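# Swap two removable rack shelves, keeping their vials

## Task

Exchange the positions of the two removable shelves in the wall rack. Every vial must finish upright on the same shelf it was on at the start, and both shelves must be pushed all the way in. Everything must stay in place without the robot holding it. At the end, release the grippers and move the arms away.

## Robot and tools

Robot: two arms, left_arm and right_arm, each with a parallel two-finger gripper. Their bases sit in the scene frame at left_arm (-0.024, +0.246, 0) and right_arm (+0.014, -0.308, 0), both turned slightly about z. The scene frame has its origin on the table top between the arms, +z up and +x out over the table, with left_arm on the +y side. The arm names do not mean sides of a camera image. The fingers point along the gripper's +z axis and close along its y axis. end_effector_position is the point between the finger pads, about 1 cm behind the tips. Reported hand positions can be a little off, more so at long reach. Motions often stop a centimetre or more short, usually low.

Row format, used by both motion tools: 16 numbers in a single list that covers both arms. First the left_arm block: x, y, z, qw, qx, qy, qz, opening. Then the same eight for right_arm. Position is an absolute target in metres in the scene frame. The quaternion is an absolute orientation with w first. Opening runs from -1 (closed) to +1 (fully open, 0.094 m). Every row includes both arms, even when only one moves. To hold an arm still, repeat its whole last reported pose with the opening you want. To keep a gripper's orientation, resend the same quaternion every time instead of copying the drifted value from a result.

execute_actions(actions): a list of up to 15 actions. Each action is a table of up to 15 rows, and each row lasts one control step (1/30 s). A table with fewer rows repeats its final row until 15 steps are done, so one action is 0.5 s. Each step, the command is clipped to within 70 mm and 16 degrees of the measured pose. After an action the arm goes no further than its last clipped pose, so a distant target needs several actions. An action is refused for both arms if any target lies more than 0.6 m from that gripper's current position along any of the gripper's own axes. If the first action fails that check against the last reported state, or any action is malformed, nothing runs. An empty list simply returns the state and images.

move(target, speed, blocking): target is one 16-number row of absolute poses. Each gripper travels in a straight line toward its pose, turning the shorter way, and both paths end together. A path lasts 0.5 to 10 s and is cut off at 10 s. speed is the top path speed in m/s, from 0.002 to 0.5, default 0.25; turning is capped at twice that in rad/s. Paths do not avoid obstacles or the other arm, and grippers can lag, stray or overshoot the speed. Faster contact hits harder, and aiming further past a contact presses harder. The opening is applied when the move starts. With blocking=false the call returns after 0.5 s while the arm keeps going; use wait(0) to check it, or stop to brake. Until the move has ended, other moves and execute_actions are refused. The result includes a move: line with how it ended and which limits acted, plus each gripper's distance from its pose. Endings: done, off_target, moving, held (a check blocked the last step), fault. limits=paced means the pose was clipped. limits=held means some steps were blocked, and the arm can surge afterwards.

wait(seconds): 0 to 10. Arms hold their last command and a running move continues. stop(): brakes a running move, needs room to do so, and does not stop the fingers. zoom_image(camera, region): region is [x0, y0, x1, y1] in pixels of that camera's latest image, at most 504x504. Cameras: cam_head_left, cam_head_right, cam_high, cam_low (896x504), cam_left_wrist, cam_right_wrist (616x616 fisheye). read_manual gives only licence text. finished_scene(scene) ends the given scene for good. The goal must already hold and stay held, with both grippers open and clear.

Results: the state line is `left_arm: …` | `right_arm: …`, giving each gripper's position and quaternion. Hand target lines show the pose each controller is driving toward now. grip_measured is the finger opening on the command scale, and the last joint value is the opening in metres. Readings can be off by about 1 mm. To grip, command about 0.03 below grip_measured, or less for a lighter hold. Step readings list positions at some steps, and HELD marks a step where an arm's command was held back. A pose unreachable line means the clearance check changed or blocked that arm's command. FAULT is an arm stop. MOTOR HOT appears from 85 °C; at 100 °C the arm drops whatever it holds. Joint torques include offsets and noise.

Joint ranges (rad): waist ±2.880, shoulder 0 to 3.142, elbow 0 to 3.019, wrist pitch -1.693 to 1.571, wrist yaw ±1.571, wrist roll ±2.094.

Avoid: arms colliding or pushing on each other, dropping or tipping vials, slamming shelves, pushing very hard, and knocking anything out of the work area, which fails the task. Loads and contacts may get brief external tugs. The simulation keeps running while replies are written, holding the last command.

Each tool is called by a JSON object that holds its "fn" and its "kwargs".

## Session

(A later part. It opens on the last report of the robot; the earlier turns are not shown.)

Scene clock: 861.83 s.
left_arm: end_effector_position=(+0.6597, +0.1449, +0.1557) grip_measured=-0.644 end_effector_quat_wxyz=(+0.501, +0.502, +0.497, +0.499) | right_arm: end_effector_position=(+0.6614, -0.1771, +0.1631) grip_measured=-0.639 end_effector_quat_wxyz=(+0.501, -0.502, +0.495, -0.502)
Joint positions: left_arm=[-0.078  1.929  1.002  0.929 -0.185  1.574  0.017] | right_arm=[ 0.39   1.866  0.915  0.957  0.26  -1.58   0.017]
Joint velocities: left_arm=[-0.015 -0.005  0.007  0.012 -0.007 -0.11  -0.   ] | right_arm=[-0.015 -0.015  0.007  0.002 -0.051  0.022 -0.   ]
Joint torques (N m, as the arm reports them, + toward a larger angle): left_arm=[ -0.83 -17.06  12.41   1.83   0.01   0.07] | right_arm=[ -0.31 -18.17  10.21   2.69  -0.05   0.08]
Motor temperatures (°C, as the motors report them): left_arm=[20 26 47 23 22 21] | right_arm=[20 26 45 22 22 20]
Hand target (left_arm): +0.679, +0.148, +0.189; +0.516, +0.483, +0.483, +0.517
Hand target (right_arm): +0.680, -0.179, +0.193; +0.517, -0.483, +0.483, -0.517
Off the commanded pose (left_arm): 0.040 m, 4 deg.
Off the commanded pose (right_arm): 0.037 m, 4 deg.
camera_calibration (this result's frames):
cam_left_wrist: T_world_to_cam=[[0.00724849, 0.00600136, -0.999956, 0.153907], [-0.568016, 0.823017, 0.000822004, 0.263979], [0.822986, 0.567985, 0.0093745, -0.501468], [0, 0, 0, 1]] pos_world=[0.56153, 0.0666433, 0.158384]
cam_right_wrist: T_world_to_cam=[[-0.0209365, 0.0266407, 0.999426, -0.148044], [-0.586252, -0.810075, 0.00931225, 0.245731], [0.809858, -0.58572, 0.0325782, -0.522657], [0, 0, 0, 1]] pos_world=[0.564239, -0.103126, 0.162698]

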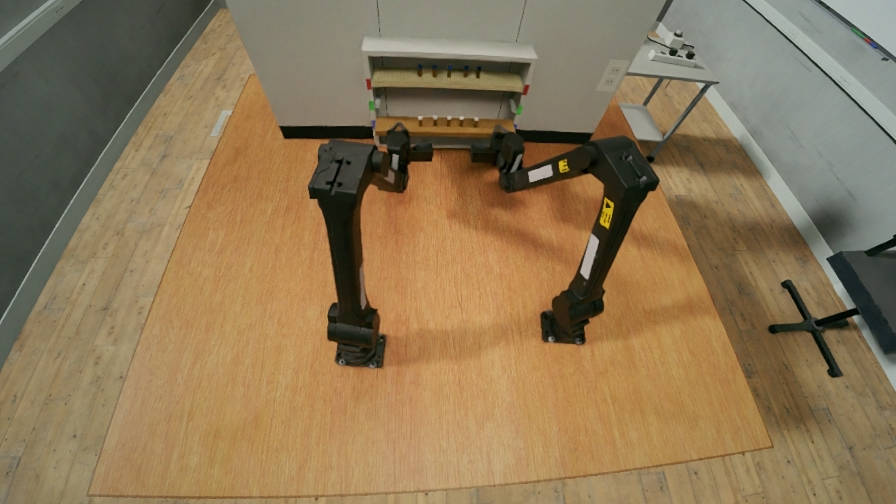

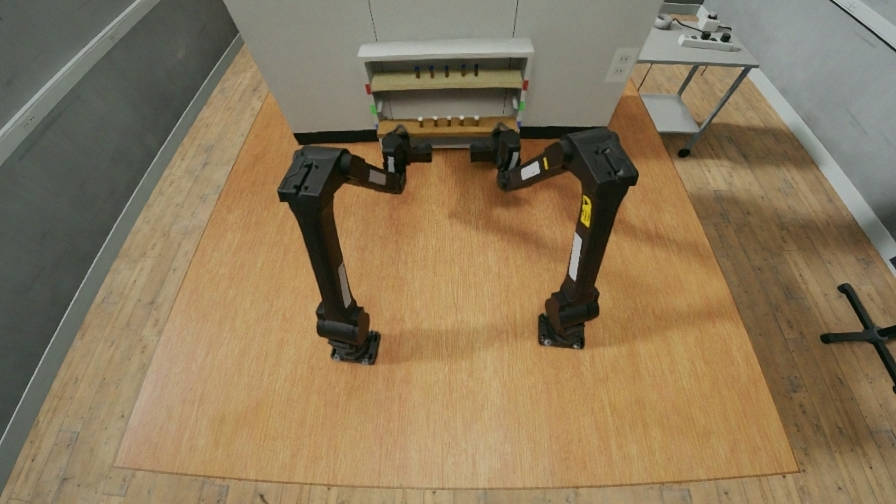

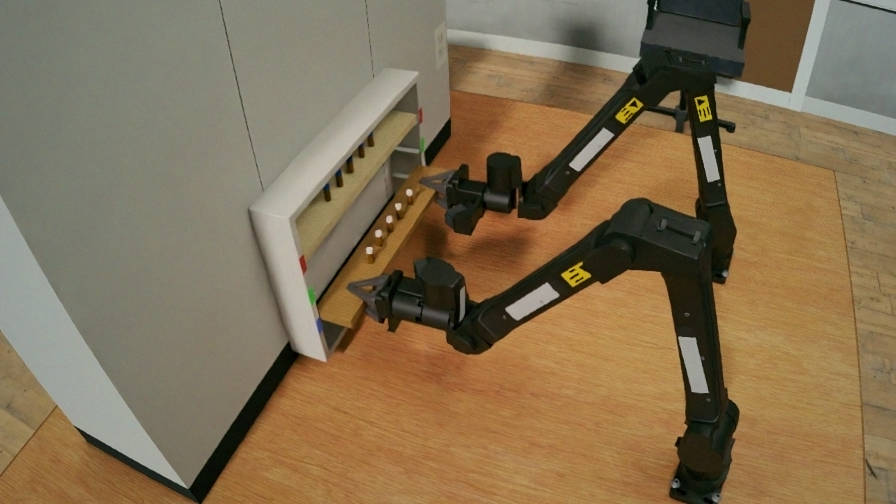

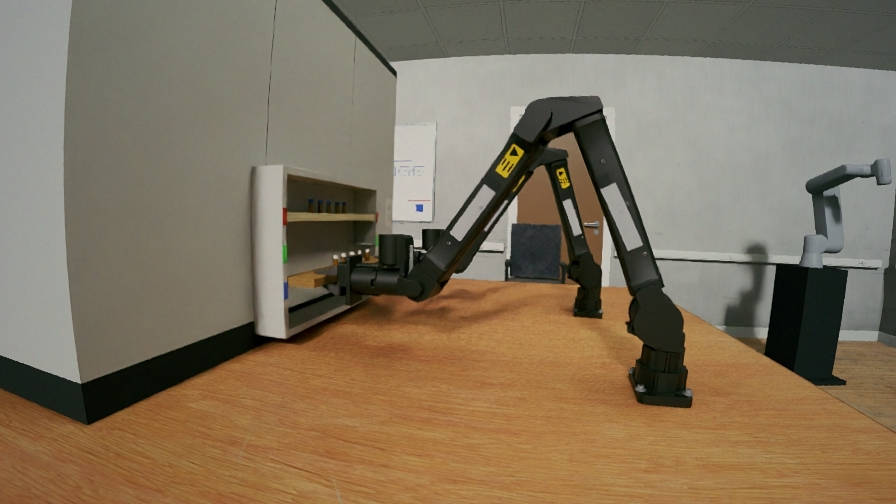

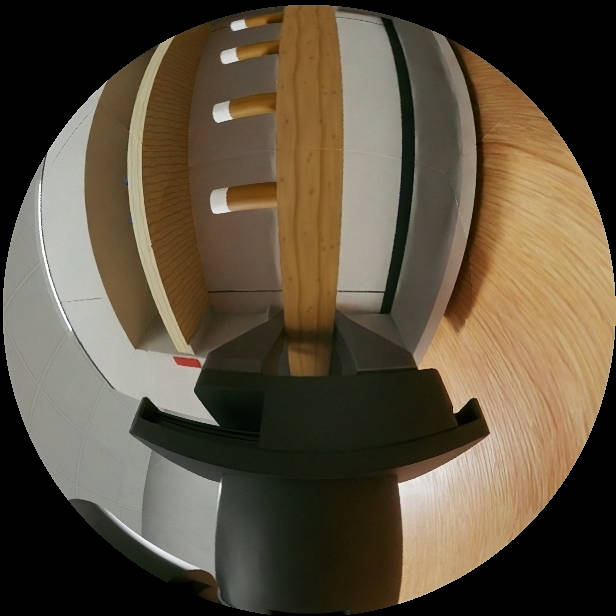

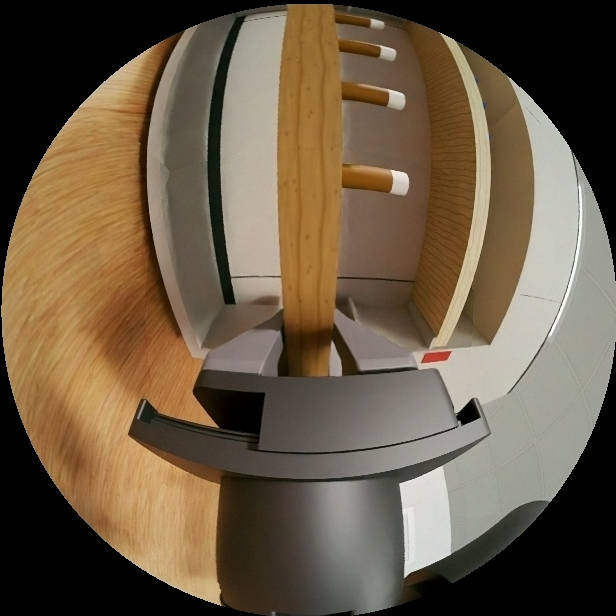

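{"fn": "execute_actions", "kwargs": {"actions": [[[0.682,0.1474,0.188,0.517,0.483,0.483,0.517,-0.69,0.6825,-0.1787,0.1922,0.517,-0.483,0.483,-0.517,-0.69],[0.6835,0.1472,0.1876,0.517,0.483,0.483,0.517,-0.69,0.684,-0.1789,0.1918,0.517,-0.483,0.483,-0.517,-0.69],[0.6855,0.147,0.1872,0.517,0.483,0.483,0.517,-0.69,0.686,-0.1791,0.1913,0.517,-0.483,0.483,-0.517,-0.69],[0.688,0.1468,0.1867,0.517,0.483,0.483,0.517,-0.69,0.6885,-0.1793,0.1908,0.517,-0.483,0.483,-0.517,-0.69],[0.6905,0.1466,0.1862,0.517,0.483,0.483,0.517,-0.69,0.691,-0.1795,0.1902,0.517,-0.483,0.483,-0.517,-0.69],[0.693,0.1464,0.1856,0.517,0.483,0.483,0.517,-0.69,0.6935,-0.1797,0.1896,0.517,-0.483,0.483,-0.517,-0.69],[0.6955,0.1462,0.185,0.517,0.483,0.483,0.517,-0.69,0.696,-0.1799,0.189,0.517,-0.483,0.483,-0.517,-0.69],[0.698,0.146,0.1844,0.517,0.483,0.483,0.517,-0.69,0.6985,-0.18,0.1884,0.517,-0.483,0.483,-0.517,-0.69],[0.7005,0.146,0.1838,0.517,0.483,0.483,0.517,-0.69,0.701,-0.18,0.1878,0.517,-0.483,0.483,-0.517,-0.69],[0.703,0.146,0.1832,0.517,0.483,0.483,0.517,-0.69,0.7035,-0.18,0.1872,0.517,-0.483,0.483,-0.517,-0.69],[0.7055,0.146,0.1826,0.517,0.483,0.483,0.517,-0.69,0.706,-0.18,0.1866,0.517,-0.483,0.483,-0.517,-0.69],[0.708,0.146,0.182,0.517,0.483,0.483,0.517,-0.69,0.7085,-0.18,0.186,0.517,-0.483,0.483,-0.517,-0.69],[0.7105,0.146,0.1814,0.517,0.483,0.483,0.517,-0.69,0.711,-0.18,0.1854,0.517,-0.483,0.483,-0.517,-0.69],[0.713,0.146,0.1808,0.517,0.483,0.483,0.517,-0.69,0.7135,-0.18,0.1848,0.517,-0.483,0.483,-0.517,-0.69],[0.7155,0.146,0.1802,0.517,0.483,0.483,0.517,-0.69,0.716,-0.18,0.1842,0.517,-0.483,0.483,-0.517,-0.69]],[[0.718,0.146,0.1795,0.517,0.483,0.483,0.517,-0.69,0.7185,-0.18,0.1835,0.517,-0.483,0.483,-0.517,-0.69],[0.7205,0.146,0.1788,0.517,0.483,0.483,0.517,-0.69,0.721,-0.18,0.1828,0.517,-0.483,0.483,-0.517,-0.69],[0.723,0.146,0.1781,0.517,0.483,0.483,0.517,-0.69,0.7235,-0.18,0.1821,0.517,-0.483,0.483,-0.517,-0.69],[0.7255,0.146,0.1774,0.517,0.483,0.483,0.517,-0.69,0.726,-0.18,0.1814,0.517,-0.483,0.483,-0.517,-0.69],[0.728,0.146,0.1767,0.517,0.483,0.483,0.517,-0.69,0.7285,-0.18,0.1807,0.517,-0.483,0.483,-0.517,-0.69],[0.7305,0.146,0.176,0.517,0.483,0.483,0.517,-0.69,0.731,-0.18,0.18,0.517,-0.483,0.483,-0.517,-0.69],[0.733,0.146,0.1753,0.517,0.483,0.483,0.517,-0.69,0.7335,-0.18,0.1793,0.517,-0.483,0.483,-0.517,-0.69],[0.7355,0.146,0.1746,0.517,0.483,0.483,0.517,-0.69,0.736,-0.18,0.1786,0.517,-0.483,0.483,-0.517,-0.69],[0.738,0.146,0.1739,0.517,0.483,0.483,0.517,-0.69,0.7385,-0.18,0.1779,0.517,-0.483,0.483,-0.517,-0.69],[0.74,0.146,0.1732,0.517,0.483,0.483,0.517,-0.69,0.7405,-0.18,0.1772,0.517,-0.483,0.483,-0.517,-0.69],[0.742,0.146,0.1725,0.517,0.483,0.483,0.517,-0.69,0.7425,-0.18,0.1765,0.517,-0.483,0.483,-0.517,-0.69],[0.7435,0.146,0.1718,0.517,0.483,0.483,0.517,-0.69,0.744,-0.18,0.1758,0.517,-0.483,0.483,-0.517,-0.69],[0.745,0.146,0.1711,0.517,0.483,0.483,0.517,-0.69,0.7455,-0.18,0.1751,0.517,-0.483,0.483,-0.517,-0.69],[0.7465,0.146,0.1704,0.517,0.483,0.483,0.517,-0.69,0.747,-0.18,0.1744,0.517,-0.483,0.483,-0.517,-0.69],[0.748,0.146,0.1698,0.517,0.483,0.483,0.517,-0.69,0.7485,-0.18,0.1738,0.517,-0.483,0.483,-0.517,-0.69]],[[0.749,0.146,0.1693,0.517,0.483,0.483,0.517,-0.69,0.7495,-0.18,0.1733,0.517,-0.483,0.483,-0.517,-0.69],[0.75,0.146,0.1688,0.517,0.483,0.483,0.517,-0.69,0.7505,-0.18,0.1728,0.517,-0.483,0.483,-0.517,-0.69],[0.751,0.146,0.1684,0.517,0.483,0.483,0.517,-0.69,0.7515,-0.18,0.1724,0.517,-0.483,0.483,-0.517,-0.69],[0.752,0.146,0.168,0.517,0.483,0.483,0.517,-0.69,0.7525,-0.18,0.172,0.517,-0.483,0.483,-0.517,-0.69],[0.753,0.146,0.168,0.517,0.483,0.483,0.517,-0.69,0.7535,-0.18,0.172,0.517,-0.483,0.483,-0.517,-0.69],[0.754,0.146,0.168,0.517,0.483,0.483,0.517,-0.69,0.7545,-0.18,0.172,0.517,-0.483,0.483,-0.517,-0.69],[0.755,0.146,0.168,0.517,0.483,0.483,0.517,-0.69,0.7555,-0.18,0.172,0.517,-0.483,0.483,-0.517,-0.69],[0.756,0.146,0.168,0.517,0.483,0.483,0.517,-0.69,0.7565,-0.18,0.172,0.517,-0.483,0.483,-0.517,-0.69],[0.757,0.146,0.168,0.517,0.483,0.483,0.517,-0.69,0.7575,-0.18,0.172,0.517,-0.483,0.483,-0.517,-0.69],[0.758,0.146,0.168,0.517,0.483,0.483,0.517,-0.69,0.7585,-0.18,0.172,0.517,-0.483,0.483,-0.517,-0.69],[0.759,0.146,0.168,0.517,0.483,0.483,0.517,-0.69,0.7595,-0.18,0.172,0.517,-0.483,0.483,-0.517,-0.69]]]}}

Scene clock: 913.27 s.
left_arm: end_effector_position=(+0.7286, +0.1427, +0.1393) grip_measured=-0.644 end_effector_quat_wxyz=(+0.503, +0.500, +0.495, +0.502) | right_arm: end_effector_position=(+0.7313, -0.1782, +0.1454) grip_measured=-0.639 end_effector_quat_wxyz=(+0.503, -0.500, +0.494, -0.503)
Joint positions: left_arm=[-0.06   2.084  1.222  0.872 -0.167  1.577  0.017] | right_arm=[ 0.356  2.023  1.125  0.911  0.226 -1.58   0.017]
Joint velocities: left_arm=[ 0.005 -0.015 -0.022  0.002 -0.051  0.022  0.   ] | right_arm=[-0.015 -0.015  0.007  0.002 -0.095 -0.095  0.001]
Joint torques (N m, as the arm reports them, + toward a larger angle): left_arm=[ -0.74 -18.25  14.69   1.26   0.13   0.01] | right_arm=[ -0.29 -19.75  11.84   2.21  -0.13   0.1 ]
Motor temperatures (°C, as the motors report them): left_arm=[20 26 48 23 21 21] | right_arm=[20 26 45 22 22 20]
Hand target (left_arm): +0.754, +0.146, +0.169; +0.516, +0.483, +0.482, +0.517
Hand target (right_arm): +0.755, -0.181, +0.173; +0.517, -0.482, +0.483, -0.517
Off the commanded pose (left_arm): 0.042 m, 3 deg.
Off the commanded pose (right_arm): 0.039 m, 3 deg.
Step readings (end_effector_position; steps 1 to 15: 1st action; 16 to 30: 2nd action; 31 to 45: 3rd action):
0: left_arm (+0.6597, +0.1449, +0.1557) | right_arm (+0.6614, -0.1771, +0.1631)
1: left_arm (+0.6597, +0.1449, +0.1557) | right_arm (+0.6614, -0.1771, +0.1631)
2: left_arm (+0.6597, +0.1449, +0.1557) | right_arm (+0.6614, -0.1771, +0.1631)
4: left_arm (+0.6603, +0.1448, +0.1559) | right_arm (+0.6620, -0.1771, +0.1631)
8: left_arm (+0.6677, +0.1441, +0.1556) | right_arm (+0.6698, -0.1778, +0.1629)
15: left_arm (+0.6868, +0.1429, +0.1505) | right_arm (+0.6886, -0.1789, +0.1579)
16: left_arm (+0.6893, +0.1428, +0.1497) | right_arm (+0.6910, -0.1787, +0.1569)
17: left_arm (+0.6916, +0.1428, +0.1484) | right_arm (+0.6934, -0.1787, +0.1556)
19: left_arm (+0.6963, +0.1430, +0.1464) | right_arm (+0.6981, -0.1784, +0.1538)
23: left_arm (+0.7059, +0.1434, +0.1430) | right_arm (+0.7077, -0.1779, +0.1502)
30: left_arm (+0.7211, +0.1430, +0.1396) | right_arm (+0.7229, -0.1780, +0.1460)
31: left_arm (+0.7228, +0.1428, +0.1396) | right_arm (+0.7246, -0.1780, +0.1460)
32: left_arm (+0.7242, +0.1428, +0.1394) | right_arm (+0.7261, -0.1781, +0.1459)
34: left_arm (+0.7268, +0.1427, +0.1397) | right_arm (+0.7286, -0.1782, +0.1460)
38: left_arm (+0.7285, +0.1427, +0.1393) | right_arm (+0.7313, -0.1782, +0.1454)
45: end_effector_position above
camera_calibration (this result's frames):
cam_left_wrist: T_world_to_cam=[[0.0159092, 0.00794897, -0.999842, 0.130356], [-0.568652, 0.822575, -0.00250858, 0.305962], [0.822425, 0.568602, 0.0176067, -0.557607], [0, 0, 0, 1]] pos_world=[0.630502, 0.0643434, 0.14092]
cam_right_wrist: T_world_to_cam=[[-0.0276291, 0.0252628, 0.999299, -0.124169], [-0.587225, -0.809413, 0.00422653, 0.287551], [0.808952, -0.586697, 0.0371983, -0.579439], [0, 0, 0, 1]] pos_world=[0.634165, -0.104071, 0.144421]

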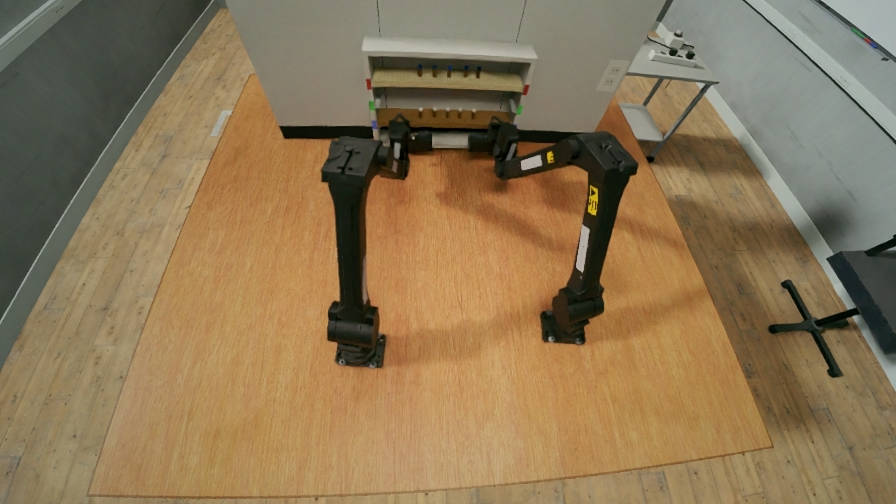

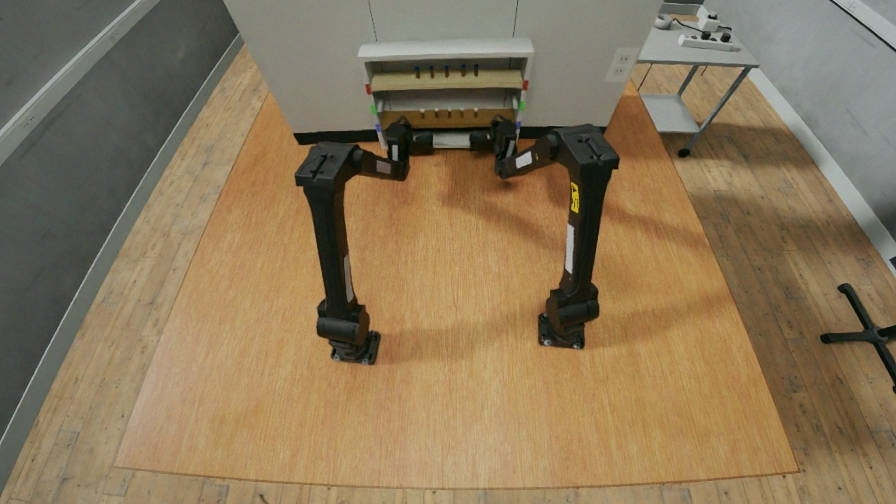

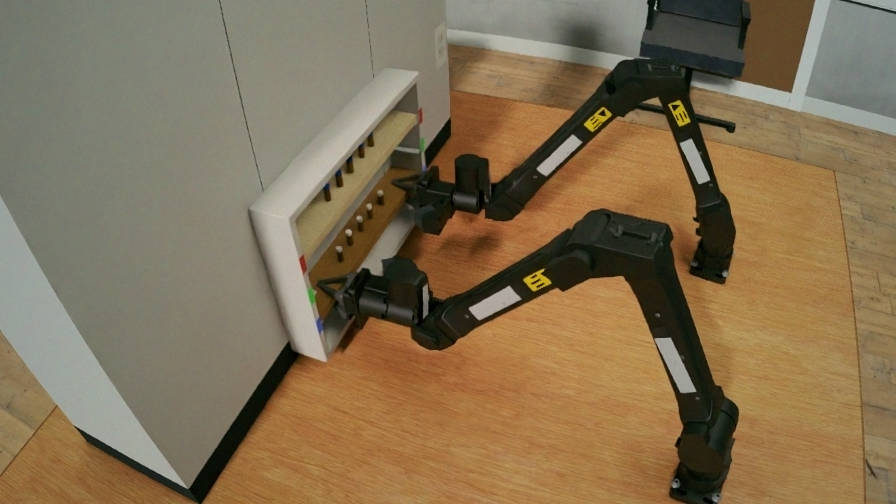

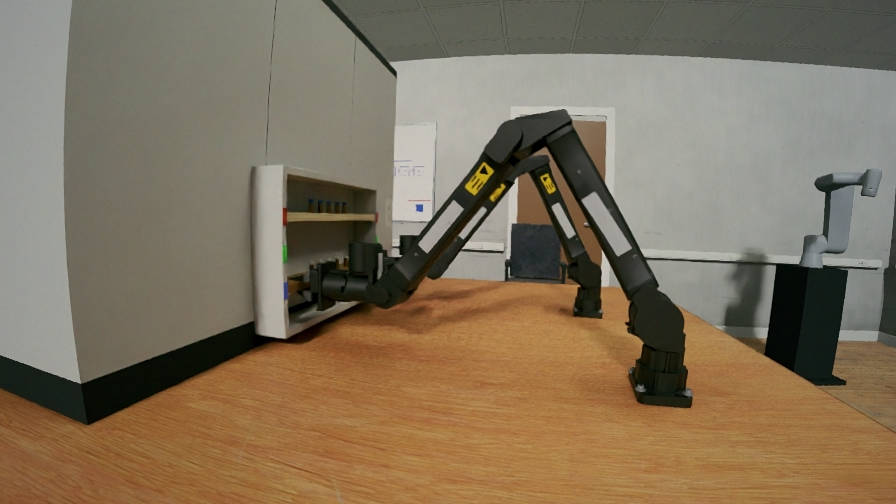

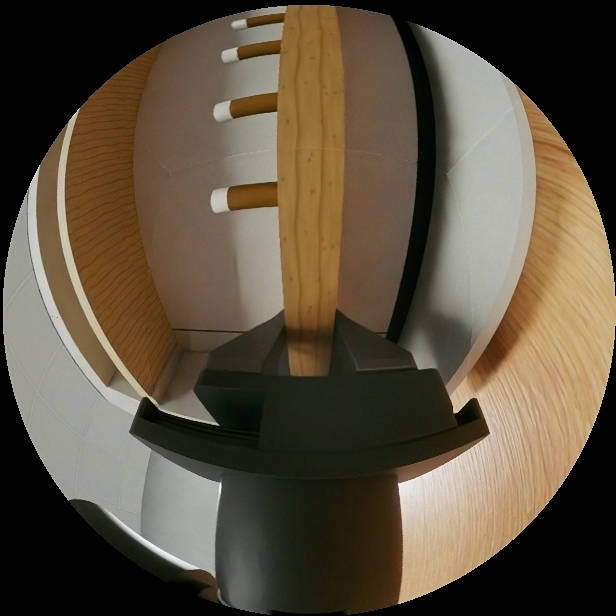

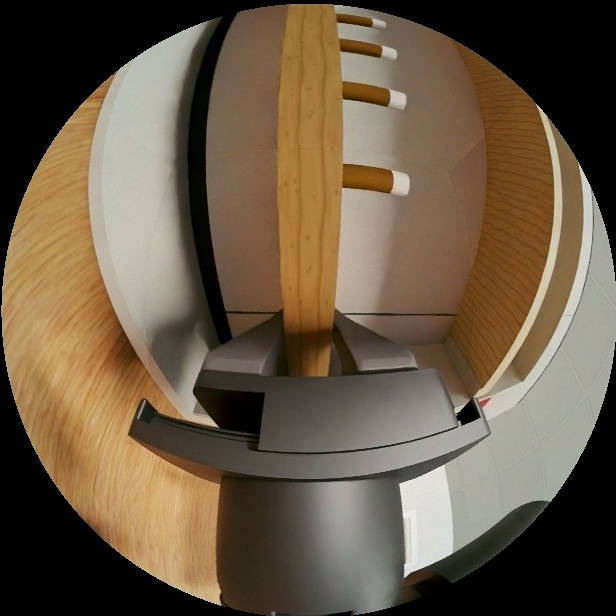

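{"fn": "execute_actions", "kwargs": {"actions": [[[0.756,0.146,0.167,0.5164,0.4836,0.4836,0.5164,-0.69,0.757,-0.18,0.1711,0.5162,-0.4838,0.4838,-0.5162,-0.69],[0.753,0.1458,0.166,0.5157,0.4843,0.4843,0.5157,-0.69,0.7545,-0.1798,0.1702,0.5154,-0.4846,0.4846,-0.5154,-0.69],[0.75,0.1456,0.165,0.5151,0.4849,0.4849,0.5151,-0.69,0.752,-0.1797,0.1692,0.5146,-0.4854,0.4854,-0.5146,-0.69],[0.747,0.1455,0.164,0.5144,0.4856,0.4856,0.5144,-0.69,0.749,-0.1795,0.1683,0.5139,-0.4861,0.4861,-0.5139,-0.69],[0.744,0.1453,0.163,0.5138,0.4862,0.4862,0.5138,-0.69,0.7465,-0.1793,0.1674,0.5131,-0.4869,0.4869,-0.5131,-0.69],[0.7415,0.1452,0.162,0.5131,0.4869,0.4869,0.5131,-0.69,0.744,-0.1792,0.1664,0.5123,-0.4877,0.4877,-0.5123,-0.69],[0.739,0.145,0.161,0.5125,0.4875,0.4875,0.5125,-0.69,0.7415,-0.179,0.1655,0.5115,-0.4885,0.4885,-0.5115,-0.69],[0.739,0.145,0.161,0.5125,0.4875,0.4875,0.5125,-0.66,0.7415,-0.179,0.1655,0.5115,-0.4885,0.4885,-0.5115,-0.66],[0.739,0.145,0.161,0.5125,0.4875,0.4875,0.5125,-0.63,0.7415,-0.179,0.1655,0.5115,-0.4885,0.4885,-0.5115,-0.63],[0.739,0.145,0.161,0.5125,0.4875,0.4875,0.5125,-0.59,0.7415,-0.179,0.1655,0.5115,-0.4885,0.4885,-0.5115,-0.59],[0.739,0.145,0.161,0.5125,0.4875,0.4875,0.5125,-0.53,0.7415,-0.179,0.1655,0.5115,-0.4885,0.4885,-0.5115,-0.53],[0.739,0.145,0.161,0.5125,0.4875,0.4875,0.5125,-0.45,0.7415,-0.179,0.1655,0.5115,-0.4885,0.4885,-0.5115,-0.45],[0.739,0.145,0.161,0.5125,0.4875,0.4875,0.5125,-0.35,0.7415,-0.179,0.1655,0.5115,-0.4885,0.4885,-0.5115,-0.35],[0.738,0.1448,0.162,0.5127,0.4873,0.4873,0.5127,-0.24,0.7405,-0.1786,0.1647,0.5113,-0.4887,0.4887,-0.5113,-0.24],[0.737,0.1446,0.163,0.513,0.487,0.487,0.513,-0.12,0.7395,-0.1782,0.1638,0.511,-0.489,0.489,-0.511,-0.12]],[[0.735,0.1444,0.1645,0.5133,0.4867,0.4867,0.5133,0.0,0.7375,-0.1778,0.1628,0.5107,-0.4893,0.4893,-0.5107,0.0],[0.733,0.1442,0.166,0.5136,0.4864,0.4864,0.5136,0.1,0.7355,-0.1774,0.1618,0.5104,-0.4896,0.4896,-0.5104,0.1],[0.73,0.144,0.1675,0.5139,0.4861,0.4861,0.5139,0.15,0.7325,-0.177,0.1606,0.5101,-0.4899,0.4899,-0.5101,0.15],[0.727,0.1438,0.169,0.5142,0.4858,0.4858,0.5142,0.15,0.7295,-0.1765,0.1594,0.5098,-0.4902,0.4902,-0.5098,0.15],[0.723,0.1435,0.1705,0.5145,0.4855,0.4855,0.5145,0.15,0.7255,-0.176,0.1582,0.5095,-0.4905,0.4905,-0.5095,0.15],[0.719,0.1432,0.172,0.5148,0.4852,0.4852,0.5148,0.15,0.7215,-0.1755,0.157,0.5092,-0.4908,0.4908,-0.5092,0.15],[0.715,0.143,0.173,0.515,0.485,0.485,0.515,0.15,0.7175,-0.175,0.156,0.509,-0.491,0.491,-0.509,0.15],[0.71,0.143,0.173,0.515,0.485,0.485,0.515,0.15,0.7125,-0.175,0.156,0.509,-0.491,0.491,-0.509,0.15],[0.705,0.143,0.173,0.515,0.485,0.485,0.515,0.15,0.7075,-0.175,0.156,0.509,-0.491,0.491,-0.509,0.15],[0.70,0.143,0.173,0.515,0.485,0.485,0.515,0.15,0.7025,-0.175,0.156,0.509,-0.491,0.491,-0.509,0.15],[0.694,0.143,0.173,0.515,0.485,0.485,0.515,0.15,0.6965,-0.175,0.156,0.509,-0.491,0.491,-0.509,0.15],[0.688,0.143,0.173,0.515,0.485,0.485,0.515,0.15,0.6905,-0.175,0.156,0.509,-0.491,0.491,-0.509,0.15],[0.682,0.143,0.173,0.515,0.485,0.485,0.515,0.15,0.6845,-0.175,0.156,0.509,-0.491,0.491,-0.509,0.15],[0.676,0.143,0.173,0.515,0.485,0.485,0.515,0.15,0.6785,-0.175,0.156,0.509,-0.491,0.491,-0.509,0.15],[0.669,0.143,0.173,0.515,0.485,0.485,0.515,0.15,0.6715,-0.175,0.156,0.509,-0.491,0.491,-0.509,0.15]],[[0.661,0.143,0.173,0.515,0.485,0.485,0.515,0.15,0.6635,-0.175,0.156,0.509,-0.491,0.491,-0.509,0.15],[0.652,0.143,0.174,0.515,0.485,0.485,0.515,0.15,0.6545,-0.175,0.157,0.509,-0.491,0.491,-0.509,0.15],[0.642,0.144,0.175,0.515,0.485,0.485,0.515,0.15,0.6445,-0.176,0.159,0.509,-0.491,0.491,-0.509,0.15],[0.632,0.145,0.177,0.515,0.485,0.485,0.515,0.15,0.6345,-0.177,0.161,0.509,-0.491,0.491,-0.509,0.15],[0.622,0.146,0.179,0.515,0.485,0.485,0.515,0.15,0.6245,-0.178,0.163,0.509,-0.491,0.491,-0.509,0.15],[0.612,0.147,0.181,0.515,0.485,0.485,0.515,0.15,0.6145,-0.179,0.165,0.509,-0.491,0.491,-0.509,0.15],[0.602,0.148,0.183,0.515,0.485,0.485,0.515,0.15,0.6045,-0.18,0.167,0.509,-0.491,0.491,-0.509,0.15],[0.592,0.149,0.185,0.515,0.485,0.485,0.515,0.15,0.5945,-0.181,0.169,0.509,-0.491,0.491,-0.509,0.15],[0.582,0.15,0.187,0.515,0.485,0.485,0.515,0.15,0.5845,-0.182,0.171,0.509,-0.491,0.491,-0.509,0.15],[0.572,0.151,0.189,0.515,0.485,0.485,0.515,0.15,0.5745,-0.183,0.173,0.509,-0.491,0.491,-0.509,0.15],[0.562,0.152,0.191,0.515,0.485,0.485,0.515,0.15,0.5645,-0.184,0.175,0.509,-0.491,0.491,-0.509,0.15],[0.552,0.153,0.193,0.515,0.485,0.485,0.515,0.15,0.5545,-0.185,0.177,0.509,-0.491,0.491,-0.509,0.15],[0.542,0.154,0.195,0.515,0.485,0.485,0.515,0.15,0.5445,-0.186,0.179,0.509,-0.491,0.491,-0.509,0.15],[0.532,0.155,0.197,0.515,0.485,0.485,0.515,0.15,0.5345,-0.187,0.181,0.509,-0.491,0.491,-0.509,0.15],[0.522,0.156,0.199,0.515,0.485,0.485,0.515,0.15,0.5245,-0.188,0.183,0.509,-0.491,0.491,-0.509,0.15]],[[0.513,0.157,0.201,0.515,0.485,0.485,0.515,0.15,0.5155,-0.189,0.185,0.509,-0.491,0.491,-0.509,0.15],[0.505,0.158,0.203,0.515,0.485,0.485,0.515,0.15,0.5075,-0.19,0.187,0.509,-0.491,0.491,-0.509,0.15],[0.498,0.159,0.204,0.515,0.485,0.485,0.515,0.15,0.5005,-0.191,0.188,0.509,-0.491,0.491,-0.509,0.15],[0.492,0.16,0.205,0.515,0.485,0.485,0.515,0.15,0.4945,-0.192,0.189,0.509,-0.491,0.491,-0.509,0.15],[0.487,0.16,0.206,0.515,0.485,0.485,0.515,0.15,0.4895,-0.192,0.19,0.509,-0.491,0.491,-0.509,0.15],[0.483,0.16,0.207,0.515,0.485,0.485,0.515,0.15,0.4855,-0.192,0.191,0.509,-0.491,0.491,-0.509,0.15],[0.48,0.16,0.207,0.515,0.485,0.485,0.515,0.15,0.4825,-0.192,0.191,0.509,-0.491,0.491,-0.509,0.15],[0.478,0.16,0.207,0.515,0.485,0.485,0.515,0.15,0.4805,-0.192,0.191,0.509,-0.491,0.491,-0.509,0.15]]]}}

Scene clock: 969.23 s.
left_arm: end_effector_position=(+0.4800, +0.1638, +0.1970) grip_measured=+0.148 end_effector_quat_wxyz=(+0.507, +0.491, +0.493, +0.509) | right_arm: end_effector_position=(+0.4844, -0.1945, +0.1940) grip_measured=+0.147 end_effector_quat_wxyz=(+0.511, -0.487, +0.492, -0.510)
Joint positions: left_arm=[-0.129  1.506  0.496  1.042 -0.246  1.579  0.054] | right_arm=[ 0.49   1.476  0.432  1.088  0.371 -1.58   0.054]
Joint velocities: left_arm=[-0.015 -0.015 -0.002  0.002 -0.007 -0.037  0.   ] | right_arm=[-0.005  0.005  0.012 -0.002 -0.051  0.081 -0.001]
Joint torques (N m, as the arm reports them, + toward a larger angle): left_arm=[ -1.96 -10.49   6.29   2.63  -0.31   0.04] | right_arm=[ 1.89 -9.64  4.66  2.89  0.38  0.12]
Motor temperatures (°C, as the motors report them): left_arm=[20 27 50 23 22 21] | right_arm=[20 27 47 22 22 20]
Hand target (left_arm): +0.478, +0.161, +0.206; +0.514, +0.485, +0.485, +0.515
Hand target (right_arm): +0.480, -0.192, +0.190; +0.509, -0.491, +0.491, -0.509
Off the commanded pose (left_arm): 0.011 m, 2 deg.
Off the commanded pose (right_arm): 0.006 m, 1 deg.
Step readings (end_effector_position; steps 1 to 15: 1st action; 16 to 30: 2nd action; 31 to 45: 3rd action; 46 to 60: 4th action):
0: left_arm (+0.7286, +0.1427, +0.1393) | right_arm (+0.7313, -0.1782, +0.1454)
1: left_arm (+0.7286, +0.1427, +0.1393) | right_arm (+0.7313, -0.1782, +0.1454)
2: left_arm (+0.7286, +0.1427, +0.1393) | right_arm (+0.7313, -0.1782, +0.1454)
4: left_arm (+0.7286, +0.1427, +0.1393) | right_arm (+0.7313, -0.1782, +0.1454)
8: left_arm (+0.7286, +0.1427, +0.1393) | right_arm (+0.7313, -0.1782, +0.1454)
15: left_arm (+0.7286, +0.1427, +0.1393) | right_arm (+0.7312, -0.1782, +0.1461)
16: left_arm (+0.7286, +0.1427, +0.1393) | right_arm (+0.7312, -0.1783, +0.1461)
17: left_arm (+0.7286, +0.1427, +0.1393) | right_arm (+0.7312, -0.1786, +0.1461)
19: left_arm (+0.7286, +0.1430, +0.1393) | right_arm (+0.7312, -0.1792, +0.1464)
23: left_arm (+0.7216, +0.1451, +0.1371) | right_arm (+0.7263, -0.1817, +0.1481)
30: left_arm (+0.6855, +0.1520, +0.1367) | right_arm (+0.6898, -0.1850, +0.1465)
31: left_arm (+0.6790, +0.1526, +0.1373) | right_arm (+0.6833, -0.1846, +0.1467)
32: left_arm (+0.6721, +0.1530, +0.1380) | right_arm (+0.6762, -0.1842, +0.1467)
34: left_arm (+0.6556, +0.1529, +0.1392) | right_arm (+0.6594, -0.1836, +0.1465)
38: left_arm (+0.6160, +0.1532, +0.1441) | right_arm (+0.6195, -0.1843, +0.1511)
45: left_arm (+0.5460, +0.1603, +0.1684) | right_arm (+0.5498, -0.1919, +0.1723)
46: left_arm (+0.5362, +0.1619, +0.1719) | right_arm (+0.5400, -0.1931, +0.1750)
47: left_arm (+0.5267, +0.1628, +0.1752) | right_arm (+0.5303, -0.1939, +0.1774)
49: left_arm (+0.5093, +0.1641, +0.1821) | right_arm (+0.5129, -0.1951, +0.1823)
53: left_arm (+0.4855, +0.1648, +0.1932) | right_arm (+0.4896, -0.1960, +0.1915)
60: end_effector_position above
camera_calibration (this result's frames):
cam_left_wrist: T_world_to_cam=[[0.0375086, 0.00347545, -0.99929, 0.182088], [-0.576566, 0.816834, -0.0188007, 0.155284], [0.816189, 0.576862, 0.0326421, -0.367532], [0, 0, 0, 1]] pos_world=[0.382677, 0.084541, 0.196875]
cam_right_wrist: T_world_to_cam=[[-0.0563787, 0.0125044, 0.998331, -0.16756], [-0.595218, -0.803219, -0.0235532, 0.139601], [0.801584, -0.595553, 0.0527273, -0.392291], [0, 0, 0, 1]] pos_world=[0.388101, -0.119405, 0.191252]

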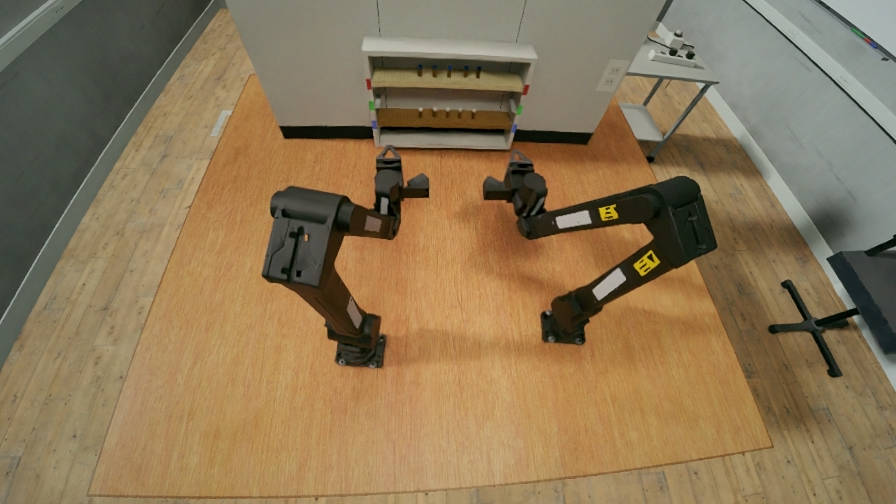

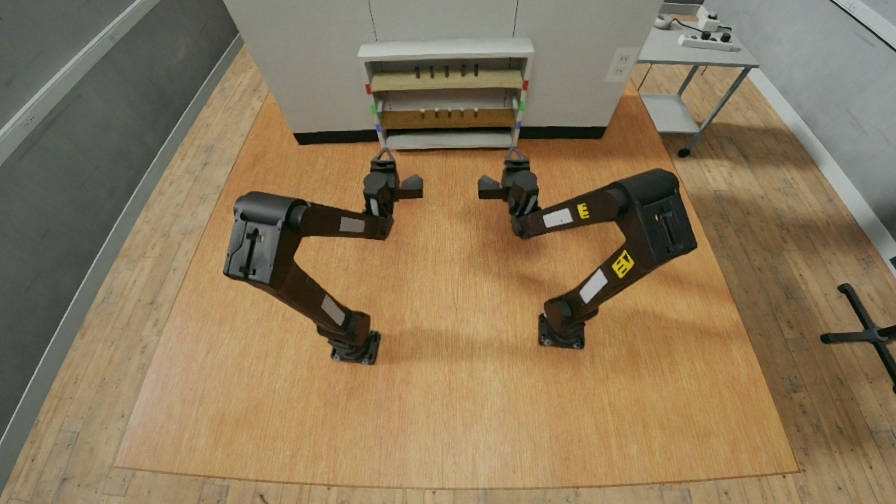

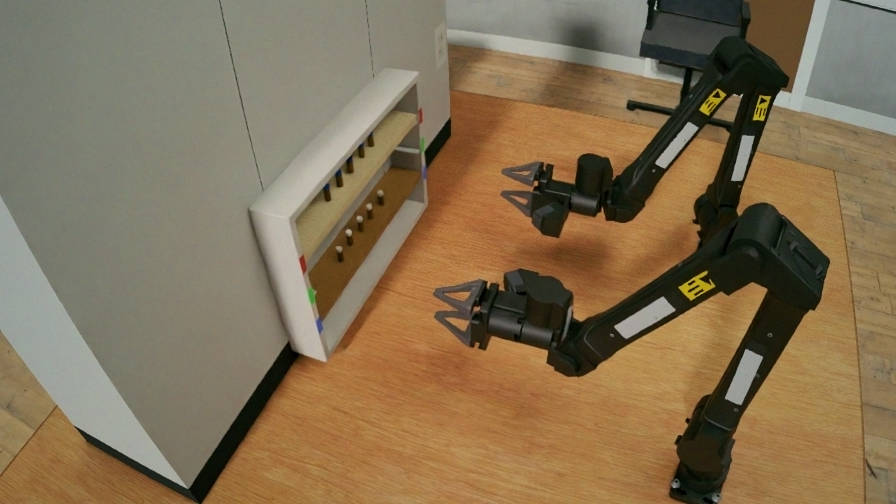

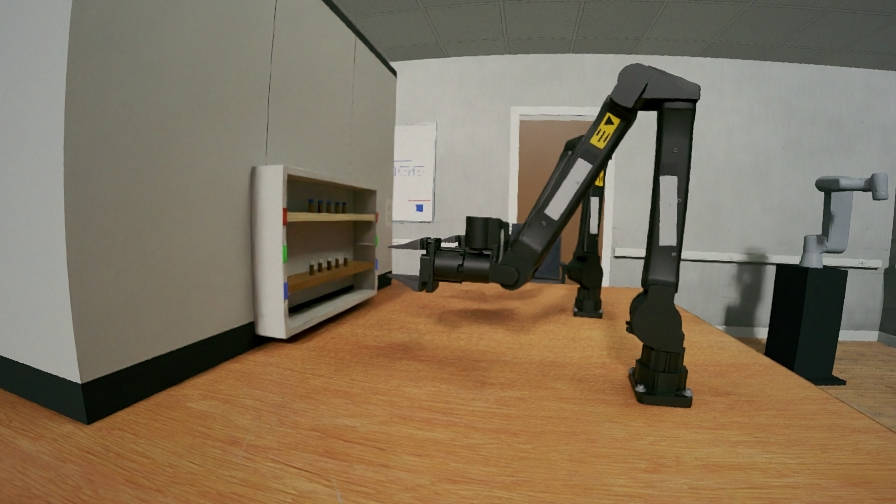

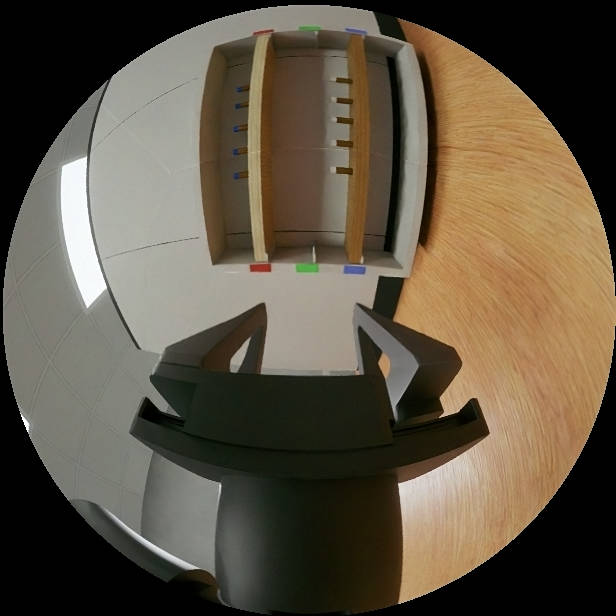

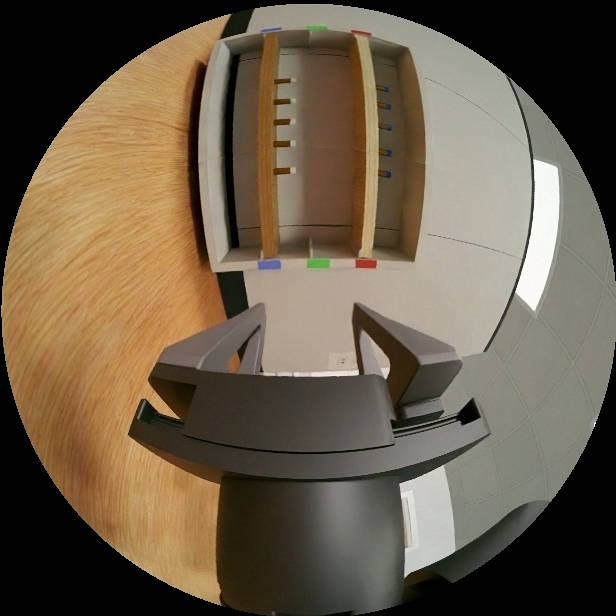

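{"fn": "zoom_image", "kwargs": {"camera": "cam_head_left", "region": [350, 30, 550, 160]}}

{"fn": "zoom_image", "kwargs": {"camera": "cam_high", "region": [340, 70, 460, 230]}}

Region (350, 30, 550, 160) of cam_head_left's 896x504 image, scaled by 2.520, with more detail than that image has; it fills the top 328 rows of this view, and the rest is white.

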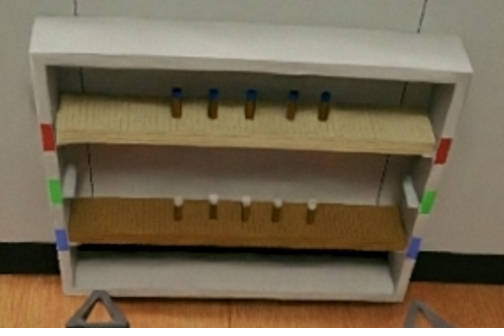

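Region (340, 70, 460, 230) of cam_high's 896x504 image, scaled by 3.150, with more detail than that image has; it fills the left 378 columns of this view, and the rest is white.

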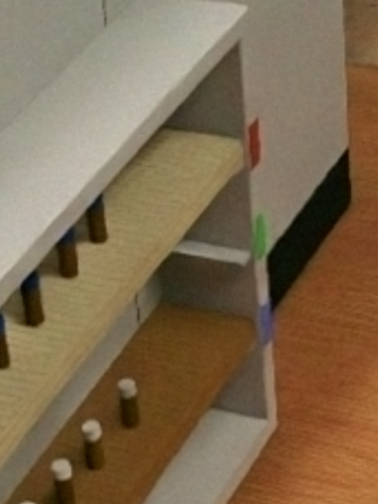

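Both shelves are fully in and all the vials are upright, so I'm ending the scene.

{"fn": "finished_scene", "kwargs": {"scene": 2}}

The scene is finished: the task was done.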